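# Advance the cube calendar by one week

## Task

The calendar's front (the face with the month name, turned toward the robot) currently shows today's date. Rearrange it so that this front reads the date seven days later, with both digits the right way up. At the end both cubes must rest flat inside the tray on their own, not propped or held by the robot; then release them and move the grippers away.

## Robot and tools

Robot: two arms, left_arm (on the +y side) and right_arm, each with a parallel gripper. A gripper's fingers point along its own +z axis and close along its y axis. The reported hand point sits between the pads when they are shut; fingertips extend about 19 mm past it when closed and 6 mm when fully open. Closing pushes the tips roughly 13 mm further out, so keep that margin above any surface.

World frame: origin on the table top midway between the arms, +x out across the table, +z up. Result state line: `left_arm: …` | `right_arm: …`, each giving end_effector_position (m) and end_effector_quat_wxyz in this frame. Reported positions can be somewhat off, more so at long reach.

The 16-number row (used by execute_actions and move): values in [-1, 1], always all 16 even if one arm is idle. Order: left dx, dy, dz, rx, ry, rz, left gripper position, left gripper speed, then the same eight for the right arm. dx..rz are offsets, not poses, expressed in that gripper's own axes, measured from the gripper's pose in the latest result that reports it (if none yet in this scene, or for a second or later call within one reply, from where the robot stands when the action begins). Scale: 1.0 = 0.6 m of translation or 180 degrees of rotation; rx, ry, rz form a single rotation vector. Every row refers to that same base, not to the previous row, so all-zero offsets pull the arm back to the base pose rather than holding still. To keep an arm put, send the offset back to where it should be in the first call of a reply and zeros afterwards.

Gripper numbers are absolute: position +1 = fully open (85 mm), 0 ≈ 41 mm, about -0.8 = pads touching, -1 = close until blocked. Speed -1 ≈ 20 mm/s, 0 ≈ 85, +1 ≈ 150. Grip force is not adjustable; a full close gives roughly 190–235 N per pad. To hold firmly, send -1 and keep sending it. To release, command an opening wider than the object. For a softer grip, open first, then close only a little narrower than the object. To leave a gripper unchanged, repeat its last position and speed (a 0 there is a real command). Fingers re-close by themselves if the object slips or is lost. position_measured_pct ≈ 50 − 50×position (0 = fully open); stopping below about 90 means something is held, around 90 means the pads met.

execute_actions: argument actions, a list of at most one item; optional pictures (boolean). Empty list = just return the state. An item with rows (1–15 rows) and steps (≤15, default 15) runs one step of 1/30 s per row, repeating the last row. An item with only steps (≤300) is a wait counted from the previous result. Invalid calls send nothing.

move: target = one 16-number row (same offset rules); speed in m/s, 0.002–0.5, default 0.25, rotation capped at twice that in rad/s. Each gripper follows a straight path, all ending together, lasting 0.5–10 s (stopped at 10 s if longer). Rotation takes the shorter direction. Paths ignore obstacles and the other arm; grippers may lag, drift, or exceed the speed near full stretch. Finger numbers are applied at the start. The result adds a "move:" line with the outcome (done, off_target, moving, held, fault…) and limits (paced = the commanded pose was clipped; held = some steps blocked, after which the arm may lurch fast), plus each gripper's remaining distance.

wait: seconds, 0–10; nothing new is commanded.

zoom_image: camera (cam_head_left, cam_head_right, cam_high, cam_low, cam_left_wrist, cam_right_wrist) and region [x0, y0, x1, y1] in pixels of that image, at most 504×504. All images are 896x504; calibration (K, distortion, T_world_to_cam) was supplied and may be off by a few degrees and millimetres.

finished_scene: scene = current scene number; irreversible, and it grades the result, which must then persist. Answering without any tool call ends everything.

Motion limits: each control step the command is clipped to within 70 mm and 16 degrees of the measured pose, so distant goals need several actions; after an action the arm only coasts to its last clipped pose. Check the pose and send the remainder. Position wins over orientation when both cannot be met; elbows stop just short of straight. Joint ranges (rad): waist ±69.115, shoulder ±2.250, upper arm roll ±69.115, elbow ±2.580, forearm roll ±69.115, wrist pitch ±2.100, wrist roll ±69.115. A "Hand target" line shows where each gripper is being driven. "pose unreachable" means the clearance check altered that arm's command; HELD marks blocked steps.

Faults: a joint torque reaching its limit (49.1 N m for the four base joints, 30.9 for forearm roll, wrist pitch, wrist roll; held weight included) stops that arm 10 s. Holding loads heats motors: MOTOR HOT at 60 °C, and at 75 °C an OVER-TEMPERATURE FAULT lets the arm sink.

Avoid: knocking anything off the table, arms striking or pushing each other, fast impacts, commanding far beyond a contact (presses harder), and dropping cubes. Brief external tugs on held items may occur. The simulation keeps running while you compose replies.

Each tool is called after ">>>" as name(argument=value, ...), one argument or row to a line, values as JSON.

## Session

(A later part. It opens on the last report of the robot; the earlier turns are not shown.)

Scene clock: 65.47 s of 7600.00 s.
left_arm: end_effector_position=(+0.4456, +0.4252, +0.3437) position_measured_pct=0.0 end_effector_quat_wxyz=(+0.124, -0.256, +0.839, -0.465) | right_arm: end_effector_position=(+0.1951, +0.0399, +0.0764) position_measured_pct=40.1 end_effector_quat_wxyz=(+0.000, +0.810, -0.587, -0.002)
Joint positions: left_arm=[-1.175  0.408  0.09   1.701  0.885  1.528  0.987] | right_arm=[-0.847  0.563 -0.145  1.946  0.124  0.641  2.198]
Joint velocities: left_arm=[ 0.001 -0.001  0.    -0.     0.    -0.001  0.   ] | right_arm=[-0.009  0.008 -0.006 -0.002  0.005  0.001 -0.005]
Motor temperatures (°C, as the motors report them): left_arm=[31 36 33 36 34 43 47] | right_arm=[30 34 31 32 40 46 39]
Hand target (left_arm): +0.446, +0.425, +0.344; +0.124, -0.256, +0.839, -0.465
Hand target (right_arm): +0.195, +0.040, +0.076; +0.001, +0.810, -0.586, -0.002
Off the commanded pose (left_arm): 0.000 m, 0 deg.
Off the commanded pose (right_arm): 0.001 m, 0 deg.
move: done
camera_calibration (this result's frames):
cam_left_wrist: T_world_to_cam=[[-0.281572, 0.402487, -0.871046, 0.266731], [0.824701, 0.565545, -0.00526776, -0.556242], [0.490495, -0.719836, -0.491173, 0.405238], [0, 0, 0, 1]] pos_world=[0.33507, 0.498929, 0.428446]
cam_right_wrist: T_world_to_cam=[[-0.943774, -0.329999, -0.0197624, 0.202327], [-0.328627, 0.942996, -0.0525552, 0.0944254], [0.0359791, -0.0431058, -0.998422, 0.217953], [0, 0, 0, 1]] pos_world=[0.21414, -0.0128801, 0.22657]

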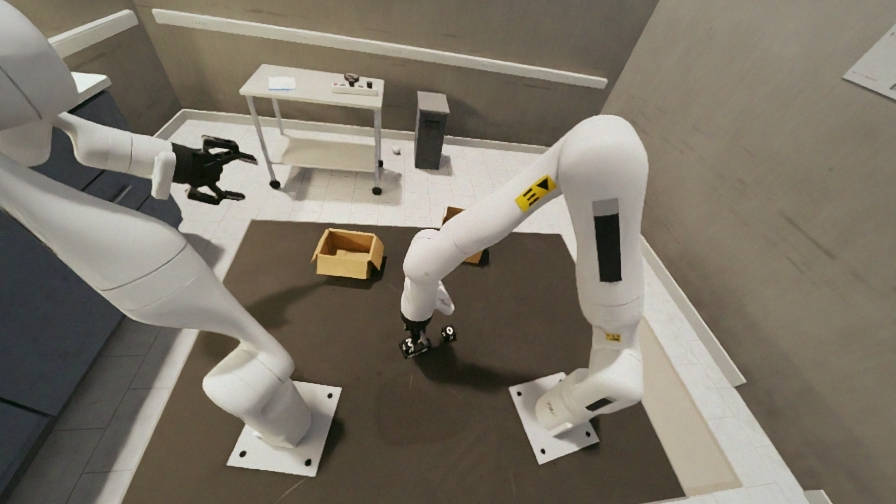

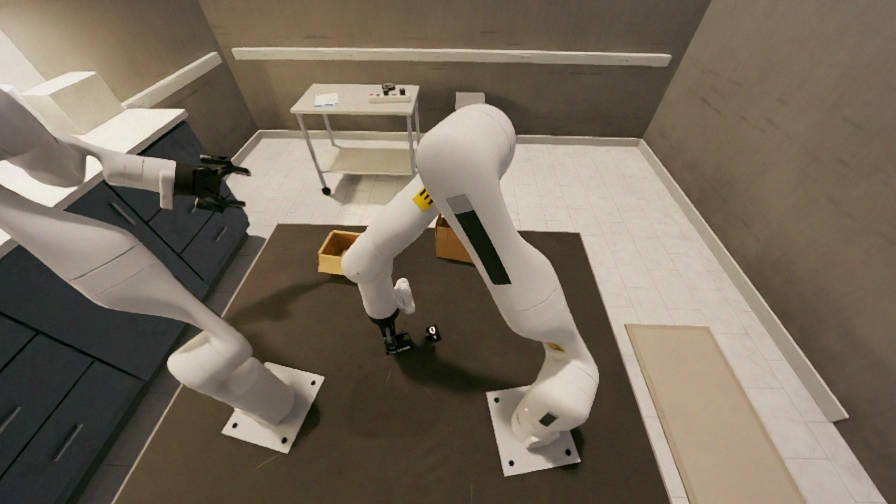

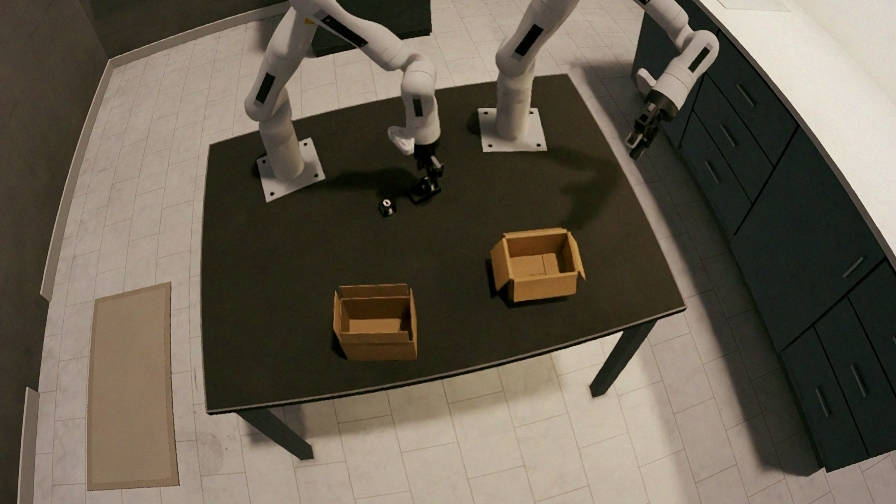

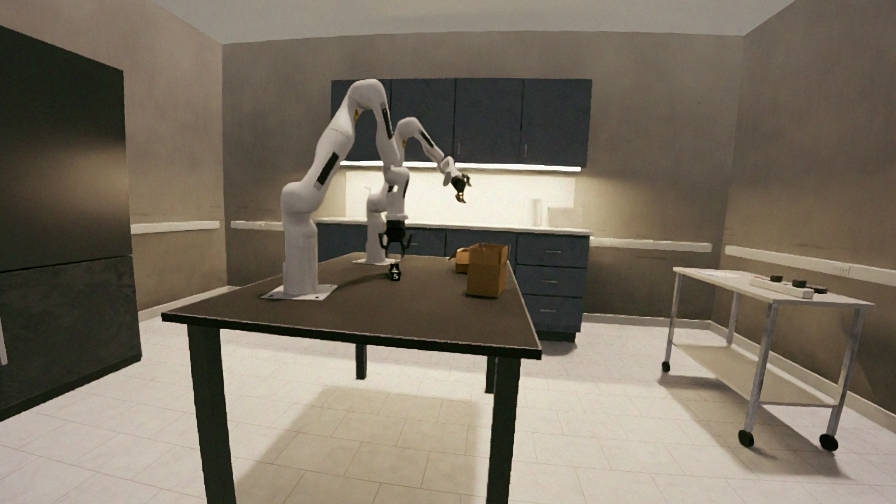

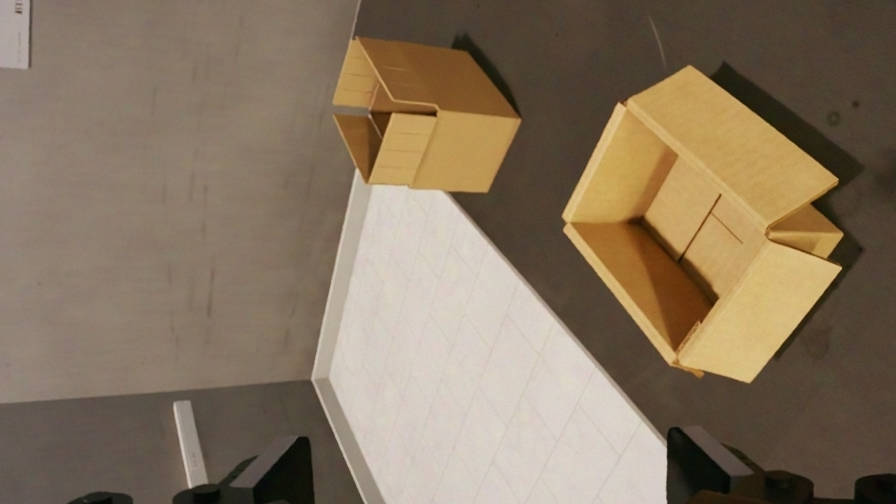

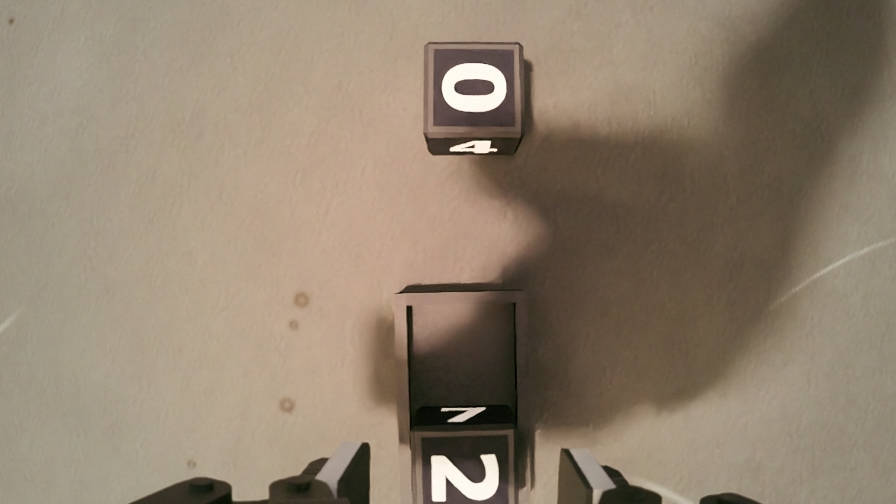

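>>> move(
  target=[0,0,0,0,0,0,1,0, -0.003,0.001,0.068,0,0,0,0.2,0],
  speed=0.05,
)

Scene clock: 68.17 s of 7600.00 s.
left_arm: end_effector_position=(+0.4456, +0.4252, +0.3437) position_measured_pct=0.0 end_effector_quat_wxyz=(+0.124, -0.256, +0.839, -0.465) | right_arm: end_effector_position=(+0.1938, +0.0417, +0.0356) position_measured_pct=40.1 end_effector_quat_wxyz=(+0.000, +0.810, -0.587, -0.002)
Joint positions: left_arm=[-1.175  0.408  0.091  1.701  0.885  1.528  0.987] | right_arm=[-0.867  0.651 -0.125  1.971  0.145  0.527  2.176]
Joint velocities: left_arm=[-0.     0.     0.001  0.001  0.    -0.001  0.   ] | right_arm=[-0.001  0.004 -0.001  0.     0.    -0.001 -0.   ]
Motor temperatures (°C, as the motors report them): left_arm=[31 36 33 36 34 43 47] | right_arm=[30 34 31 32 40 46 39]
Hand target (left_arm): +0.446, +0.425, +0.344; +0.124, -0.256, +0.839, -0.465
Hand target (right_arm): +0.194, +0.042, +0.035; +0.000, +0.810, -0.587, -0.002
Off the commanded pose (left_arm): 0.000 m, 0 deg.
Off the commanded pose (right_arm): 0.000 m, 0 deg.
move: done
camera_calibration (this result's frames):
cam_left_wrist: T_world_to_cam=[[-0.281572, 0.402487, -0.871046, 0.26673], [0.8247, 0.565545, -0.00526726, -0.556243], [0.490496, -0.719835, -0.491172, 0.405237], [0, 0, 0, 1]] pos_world=[0.335071, 0.498929, 0.428446]
cam_right_wrist: T_world_to_cam=[[-0.943698, -0.330198, -0.0200797, 0.200873], [-0.328822, 0.942944, -0.0522709, 0.0902573], [0.0361938, -0.0427253, -0.998431, 0.177363], [0, 0, 0, 1]] pos_world=[0.212823, -0.0112018, 0.185836]

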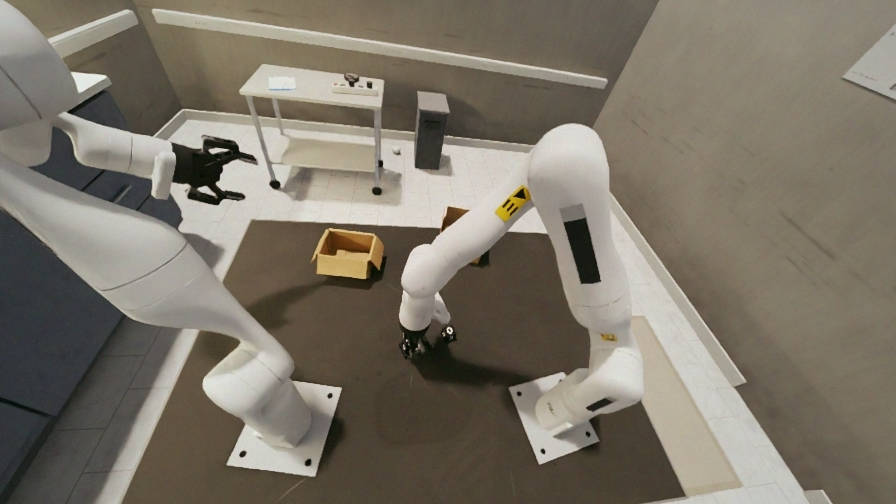

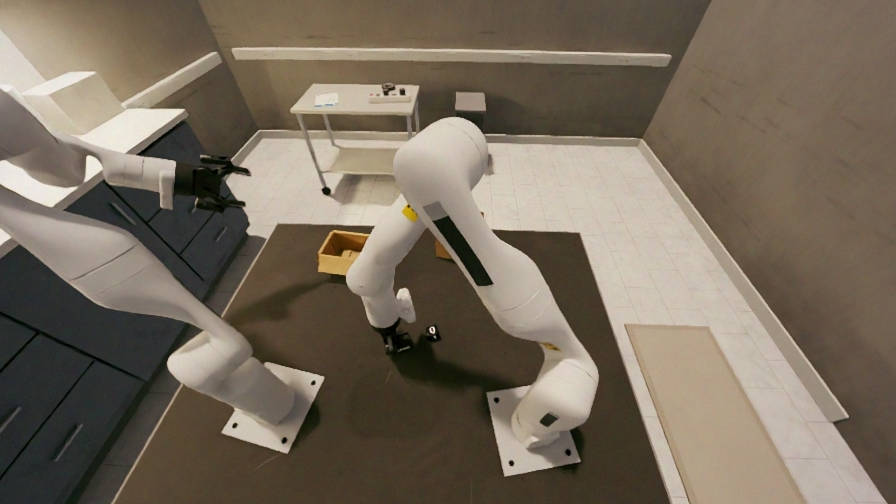

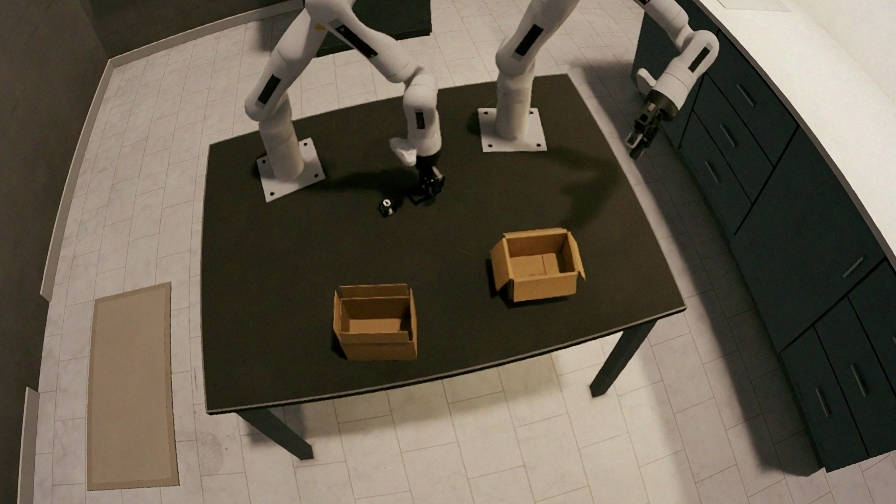

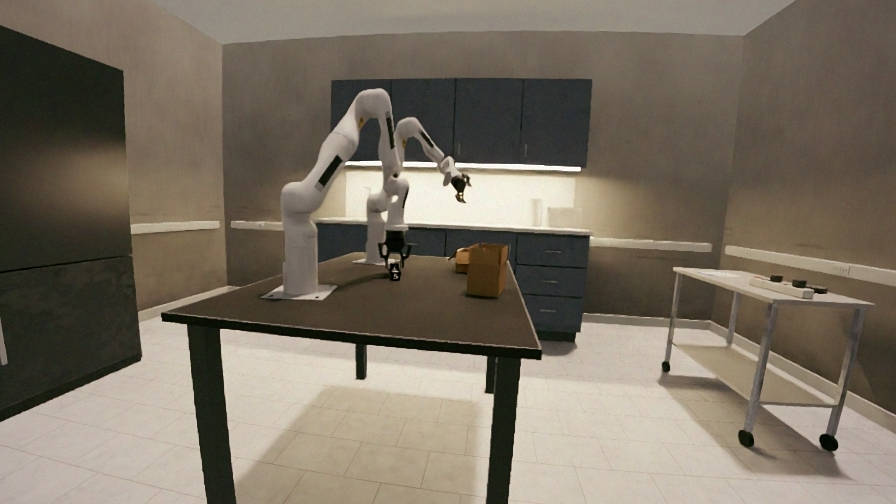

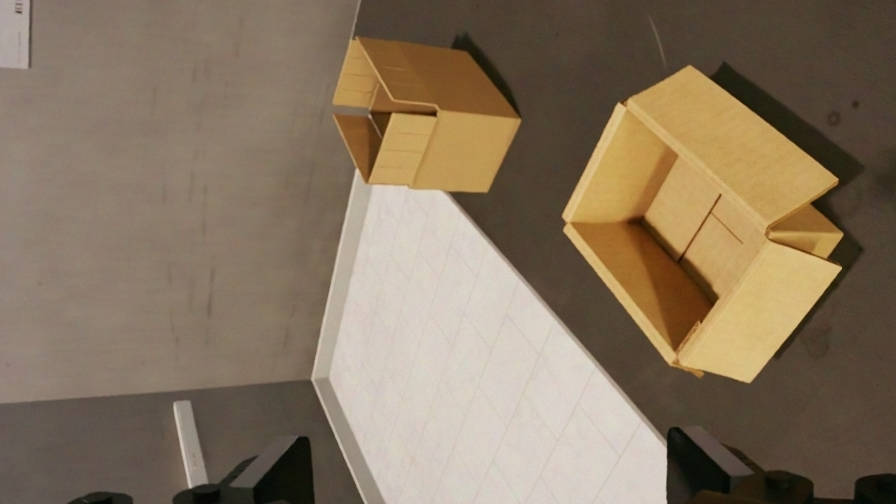

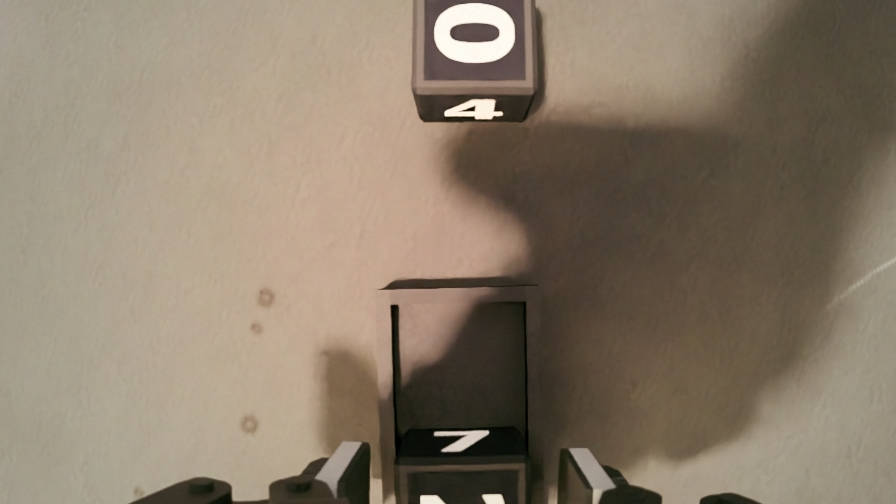

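>>> execute_actions(
  actions=[
    {"rows":[[0,0,0,0,0,0,1,0,0,0,0,0,0,0,-1,-0.3]],"steps":15},
  ],
  pictures=false,
)

>>> move(
  target=[0,0,0,0,0,0,1,0, 0,0,-0.008,0,0,0,-1,-0.3],
  speed=0.03,
)

>>> move(
  target=[0,0,0,0,0,0,1,0, 0.055,0,0,0,0,0,-1,-0.3],
  speed=0.04,
)

Scene clock: 71.63 s of 7600.00 s.
left_arm: end_effector_position=(+0.4456, +0.4252, +0.3437) position_measured_pct=0.0 end_effector_quat_wxyz=(+0.124, -0.256, +0.839, -0.465) | right_arm: end_effector_position=(+0.1939, +0.0419, +0.0361) position_measured_pct=61.9 end_effector_quat_wxyz=(-0.000, +0.810, -0.587, -0.002)
Joint positions: left_arm=[-1.175  0.408  0.091  1.701  0.885  1.528  0.987] | right_arm=[-0.867  0.65  -0.125  1.971  0.145  0.528  2.176]
Joint velocities: left_arm=[-0.001  0.    -0.    -0.001  0.001 -0.    -0.001] | right_arm=[ 0.001  0.     0.001  0.001  0.    -0.001 -0.   ]
Motor temperatures (°C, as the motors report them): left_arm=[31 36 33 36 34 43 47] | right_arm=[30 35 31 32 40 46 39]
Hand target (left_arm): +0.446, +0.425, +0.344; +0.124, -0.256, +0.839, -0.465
Hand target (right_arm): +0.194, +0.042, +0.036; +0.000, +0.810, -0.587, -0.002
Off the commanded pose (left_arm): 0.000 m, 0 deg.
Off the commanded pose (right_arm): 0.001 m, 0 deg.
Steps of this call (steps 1 to 89: nothing new was sent; steps 90 to 104: all 15 steps of this action). Readings (end_effector_position | what the end effector reports):
90: left_arm (+0.4456, +0.4252, +0.3437) | right_arm (+0.1937, +0.0416, +0.0355) | left_arm position_measured_pct=0.0 | right_arm position_measured_pct=40.1
91: left_arm (+0.4456, +0.4252, +0.3437) | right_arm (+0.1938, +0.0417, +0.0356) | left_arm position_measured_pct=0.0 | right_arm position_measured_pct=40.5
93: left_arm (+0.4456, +0.4252, +0.3437) | right_arm (+0.1938, +0.0417, +0.0356) | left_arm position_measured_pct=0.0 | right_arm position_measured_pct=43.7
97: left_arm (+0.4456, +0.4252, +0.3437) | right_arm (+0.1938, +0.0417, +0.0356) | left_arm position_measured_pct=0.0 | right_arm position_measured_pct=52.4
104: the state above

Scene clock: 72.57 s of 7600.00 s.
left_arm: end_effector_position=(+0.4456, +0.4252, +0.3437) position_measured_pct=0.0 end_effector_quat_wxyz=(+0.124, -0.256, +0.839, -0.465) | right_arm: end_effector_position=(+0.1940, +0.0418, +0.0409) position_measured_pct=61.9 end_effector_quat_wxyz=(-0.000, +0.810, -0.587, -0.002)
Joint positions: left_arm=[-1.175  0.408  0.091  1.701  0.885  1.528  0.987] | right_arm=[-0.865  0.64  -0.128  1.968  0.142  0.541  2.178]
Joint velocities: left_arm=[ 0.001 -0.001  0.    -0.    -0.     0.001  0.   ] | right_arm=[ 0.001 -0.001  0.    -0.    -0.     0.001  0.   ]
Motor temperatures (°C, as the motors report them): left_arm=[31 36 33 36 34 43 47] | right_arm=[30 35 31 32 40 46 39]
Hand target (left_arm): +0.446, +0.425, +0.344; +0.124, -0.256, +0.839, -0.465
Hand target (right_arm): +0.194, +0.042, +0.041; -0.000, +0.810, -0.587, -0.002
Off the commanded pose (left_arm): 0.000 m, 0 deg.
Off the commanded pose (right_arm): 0.000 m, 0 deg.
move: done
camera_calibration (this result's frames):
cam_left_wrist: T_world_to_cam=[[-0.281571, 0.402486, -0.871047, 0.26673], [0.824699, 0.565547, -0.00526629, -0.556246], [0.490498, -0.719835, -0.491172, 0.405236], [0, 0, 0, 1]] pos_world=[0.335072, 0.49893, 0.428445]
cam_right_wrist: T_world_to_cam=[[-0.94371, -0.330122, -0.0207736, 0.201215], [-0.328735, 0.943003, -0.0517573, 0.0903883], [0.0366758, -0.0420149, -0.998444, 0.182515], [0, 0, 0, 1]] pos_world=[0.212909, -0.0111426, 0.191089]

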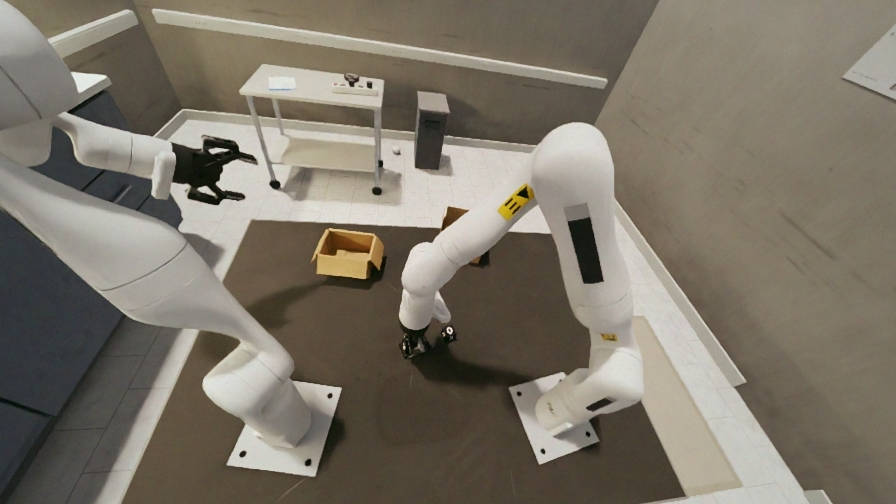

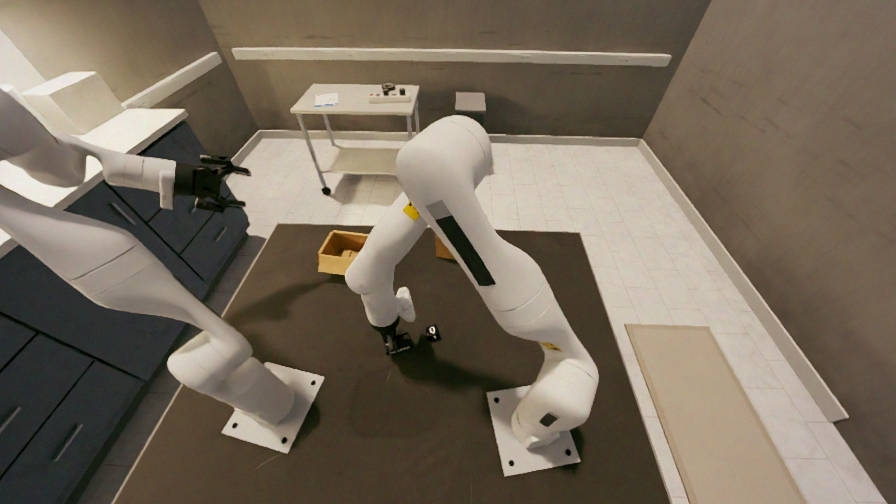

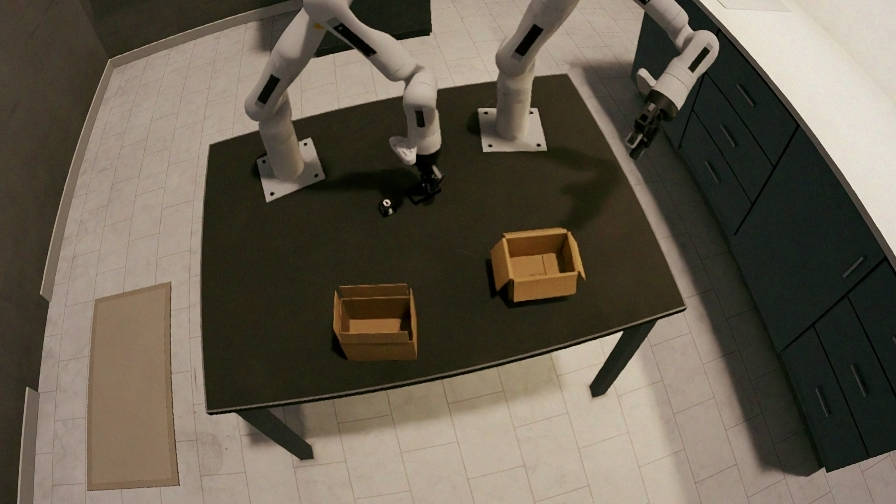

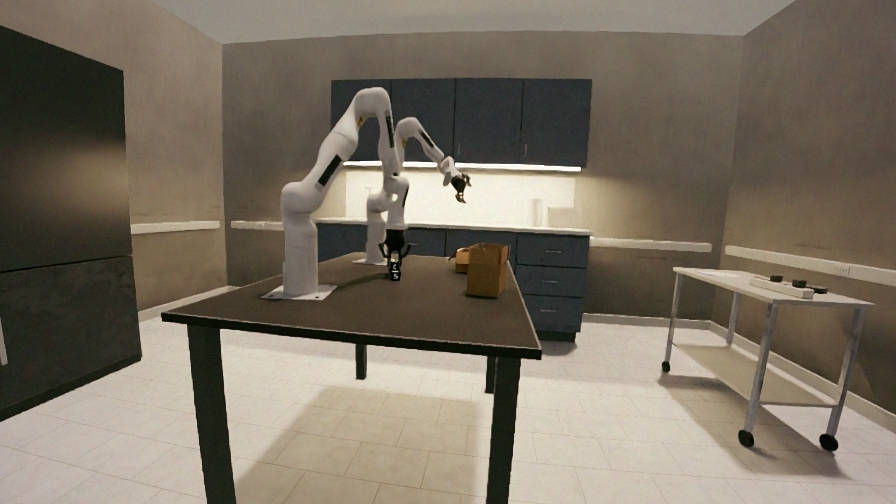

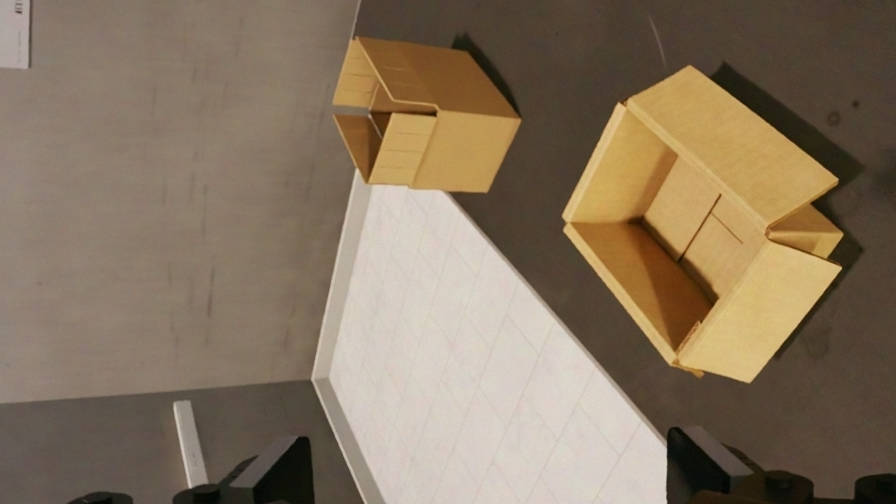

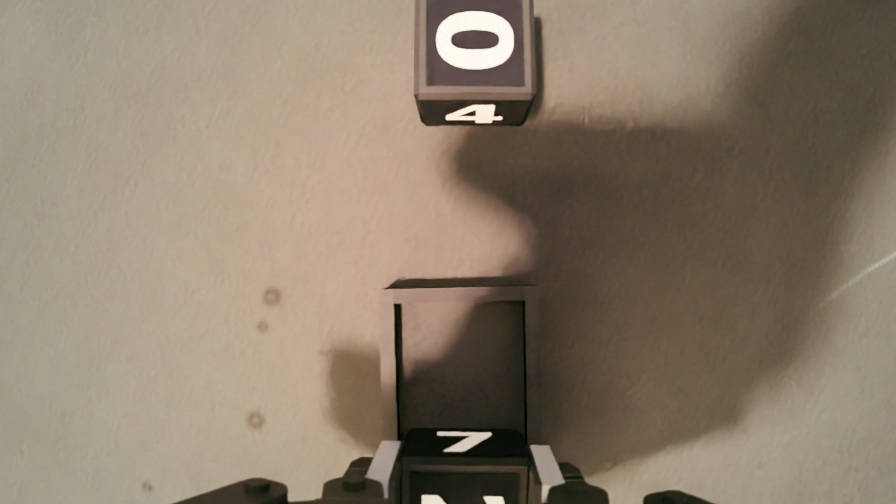

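Scene clock: 73.63 s of 7600.00 s.
left_arm: end_effector_position=(+0.4456, +0.4252, +0.3437) position_measured_pct=0.0 end_effector_quat_wxyz=(+0.124, -0.256, +0.839, -0.465) | right_arm: end_effector_position=(+0.2040, +0.0105, +0.0407) position_measured_pct=61.9 end_effector_quat_wxyz=(-0.000, +0.810, -0.586, -0.002)
Joint positions: left_arm=[-1.175  0.408  0.091  1.701  0.885  1.528  0.987] | right_arm=[-0.803  0.612 -0.131  2.043  0.152  0.496  2.223]
Joint velocities: left_arm=[ 0.     0.    -0.     0.     0.001 -0.    -0.   ] | right_arm=[ 0.003 -0.002  0.001  0.001 -0.002 -0.002  0.002]
Motor temperatures (°C, as the motors report them): left_arm=[31 36 33 36 34 43 47] | right_arm=[30 35 31 32 40 46 39]
Hand target (left_arm): +0.446, +0.425, +0.344; +0.124, -0.256, +0.839, -0.465
Hand target (right_arm): +0.204, +0.010, +0.041; -0.000, +0.810, -0.587, -0.002
Off the commanded pose (left_arm): 0.000 m, 0 deg.
Off the commanded pose (right_arm): 0.000 m, 0 deg.
move: done
camera_calibration (this result's frames):
cam_left_wrist: T_world_to_cam=[[-0.281571, 0.402486, -0.871047, 0.26673], [0.824699, 0.565548, -0.00526566, -0.556247], [0.490499, -0.719834, -0.491171, 0.405235], [0, 0, 0, 1]] pos_world=[0.335073, 0.498931, 0.428445]
cam_right_wrist: T_world_to_cam=[[-0.943565, -0.330558, -0.0203907, 0.20033], [-0.329184, 0.942841, -0.0518499, 0.123338], [0.0363646, -0.0422115, -0.998447, 0.180635], [0, 0, 0, 1]] pos_world=[0.223056, -0.0424425, 0.190834]

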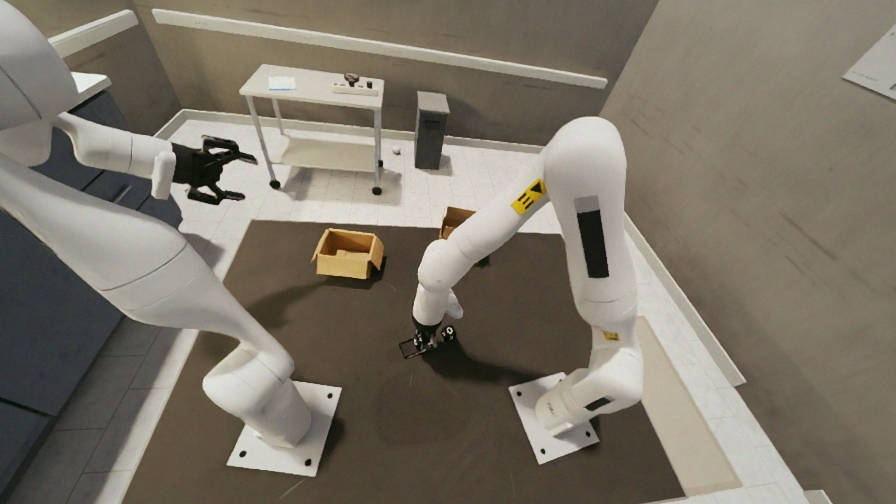

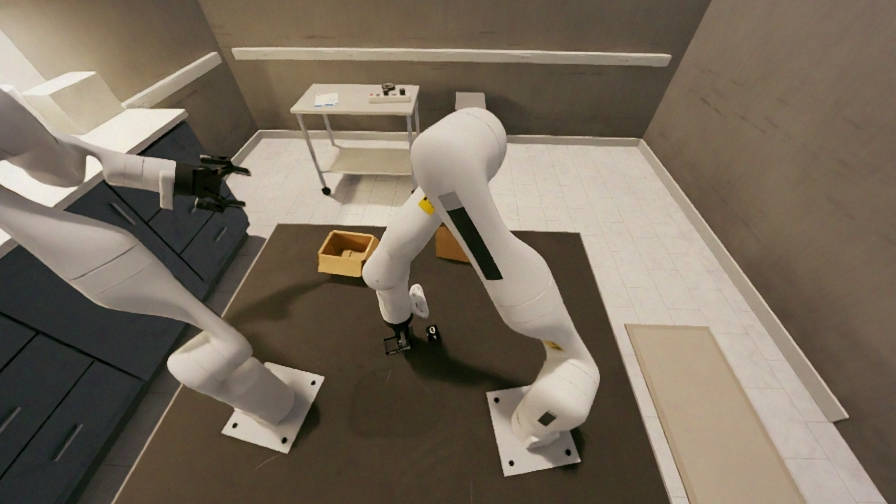

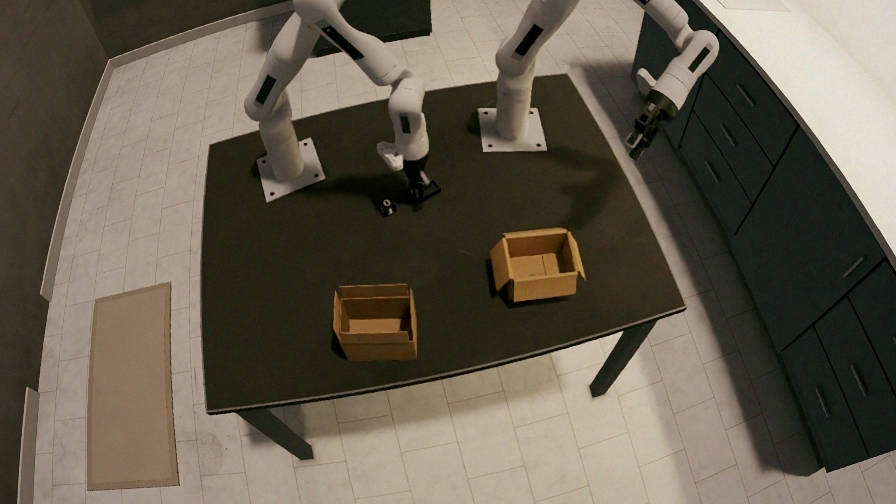

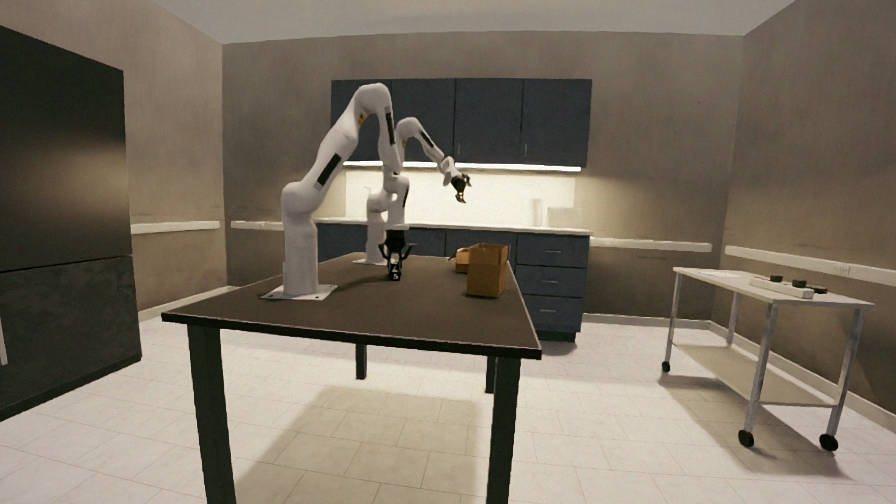

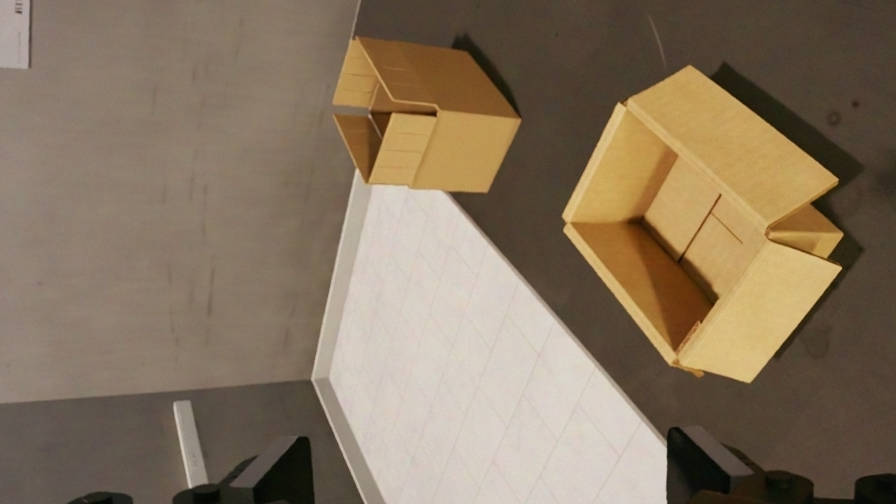

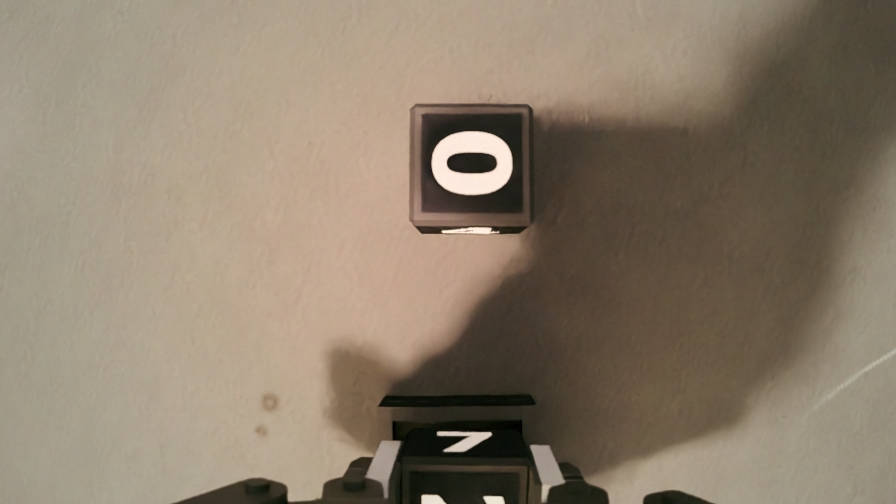

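>>> move(
  target=[0,0,0,0,0,0,1,0, 0.003,0,0.0075,0,0,0,-1,-0.3],
  speed=0.02,
)

Scene clock: 76.10 s of 7600.00 s.
left_arm: end_effector_position=(+0.4456, +0.4252, +0.3437) position_measured_pct=0.0 end_effector_quat_wxyz=(+0.124, -0.256, +0.839, -0.465) | right_arm: end_effector_position=(+0.2046, +0.0088, +0.0362) position_measured_pct=61.9 end_effector_quat_wxyz=(-0.000, +0.810, -0.586, -0.002)
Joint positions: left_arm=[-1.175  0.408  0.091  1.701  0.885  1.528  0.987] | right_arm=[-0.802  0.621 -0.129  2.049  0.155  0.48   2.224]
Joint velocities: left_arm=[ 0.    -0.     0.001  0.001  0.     0.001  0.001] | right_arm=[ 0.001  0.001  0.    -0.     0.    -0.002  0.   ]
Motor temperatures (°C, as the motors report them): left_arm=[31 36 33 36 34 43 47] | right_arm=[30 35 31 32 40 46 39]
Hand target (left_arm): +0.446, +0.425, +0.344; +0.124, -0.256, +0.839, -0.465
Hand target (right_arm): +0.205, +0.009, +0.036; -0.000, +0.810, -0.586, -0.002
Off the commanded pose (left_arm): 0.000 m, 0 deg.
Off the commanded pose (right_arm): 0.000 m, 0 deg.
move: done
camera_calibration (this result's frames):
cam_left_wrist: T_world_to_cam=[[-0.281571, 0.402485, -0.871047, 0.26673], [0.824698, 0.565548, -0.00526548, -0.556248], [0.4905, -0.719834, -0.491171, 0.405234], [0, 0, 0, 1]] pos_world=[0.335073, 0.498932, 0.428445]
cam_right_wrist: T_world_to_cam=[[-0.943553, -0.330588, -0.0204839, 0.200218], [-0.329212, 0.942836, -0.0517724, 0.124861], [0.0364283, -0.0421065, -0.998449, 0.176056], [0, 0, 0, 1]] pos_world=[0.223608, -0.0441205, 0.186349]

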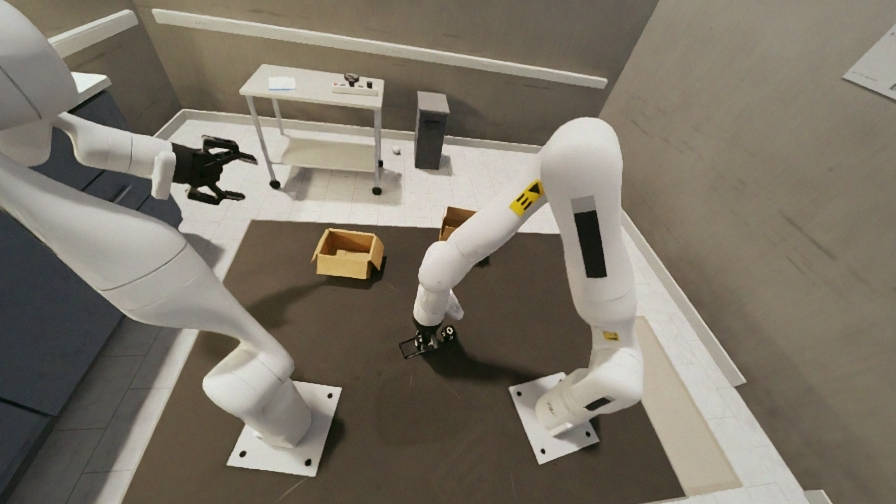

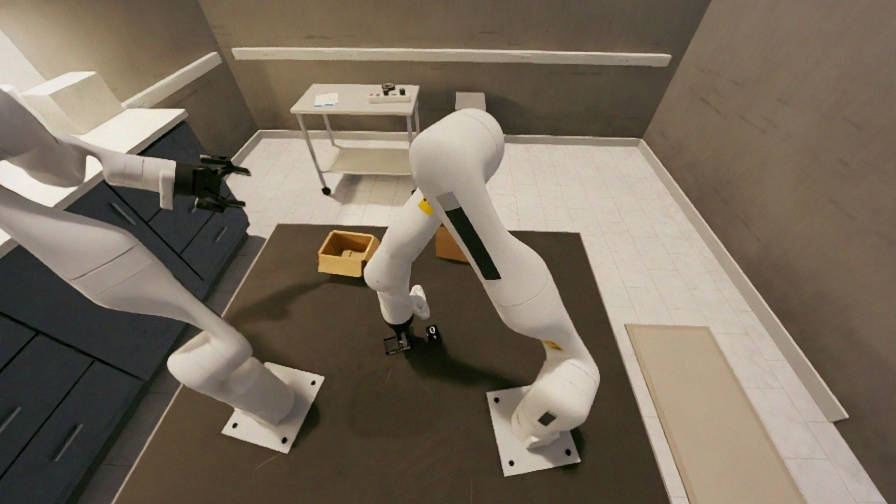

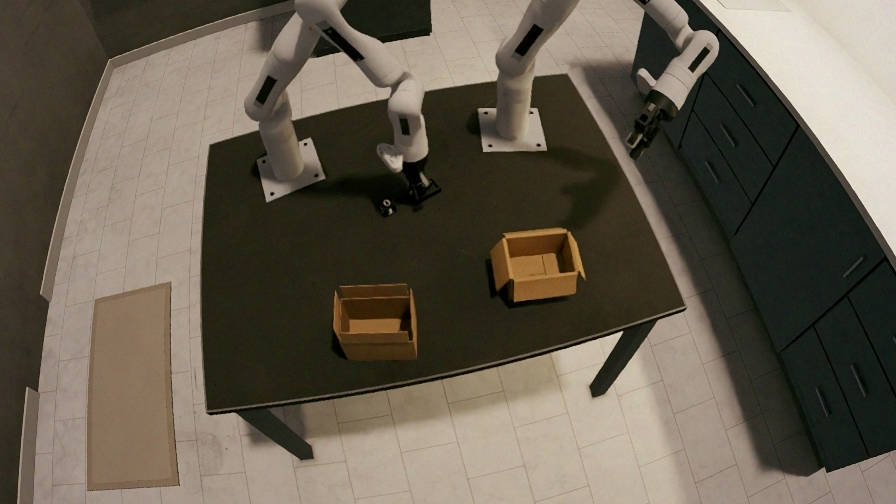

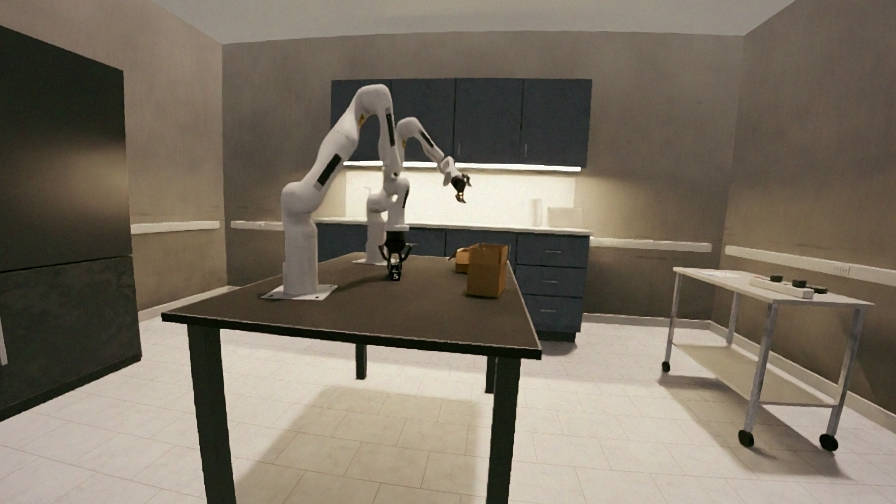

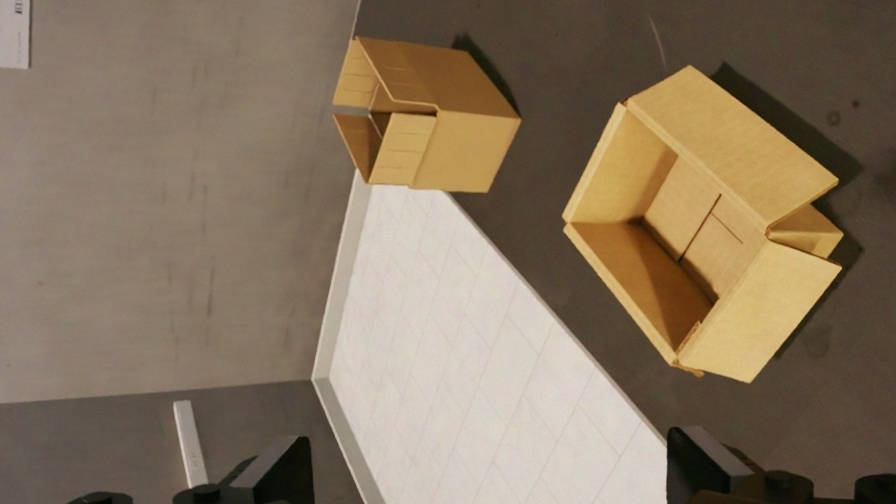

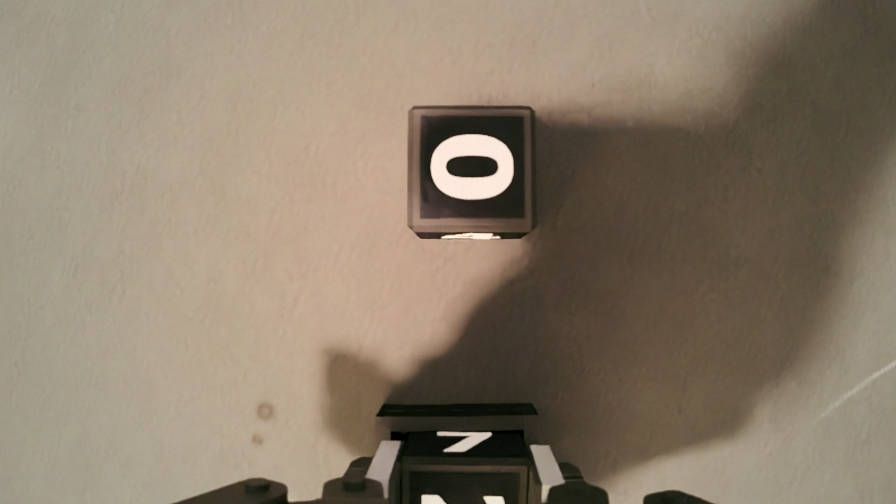

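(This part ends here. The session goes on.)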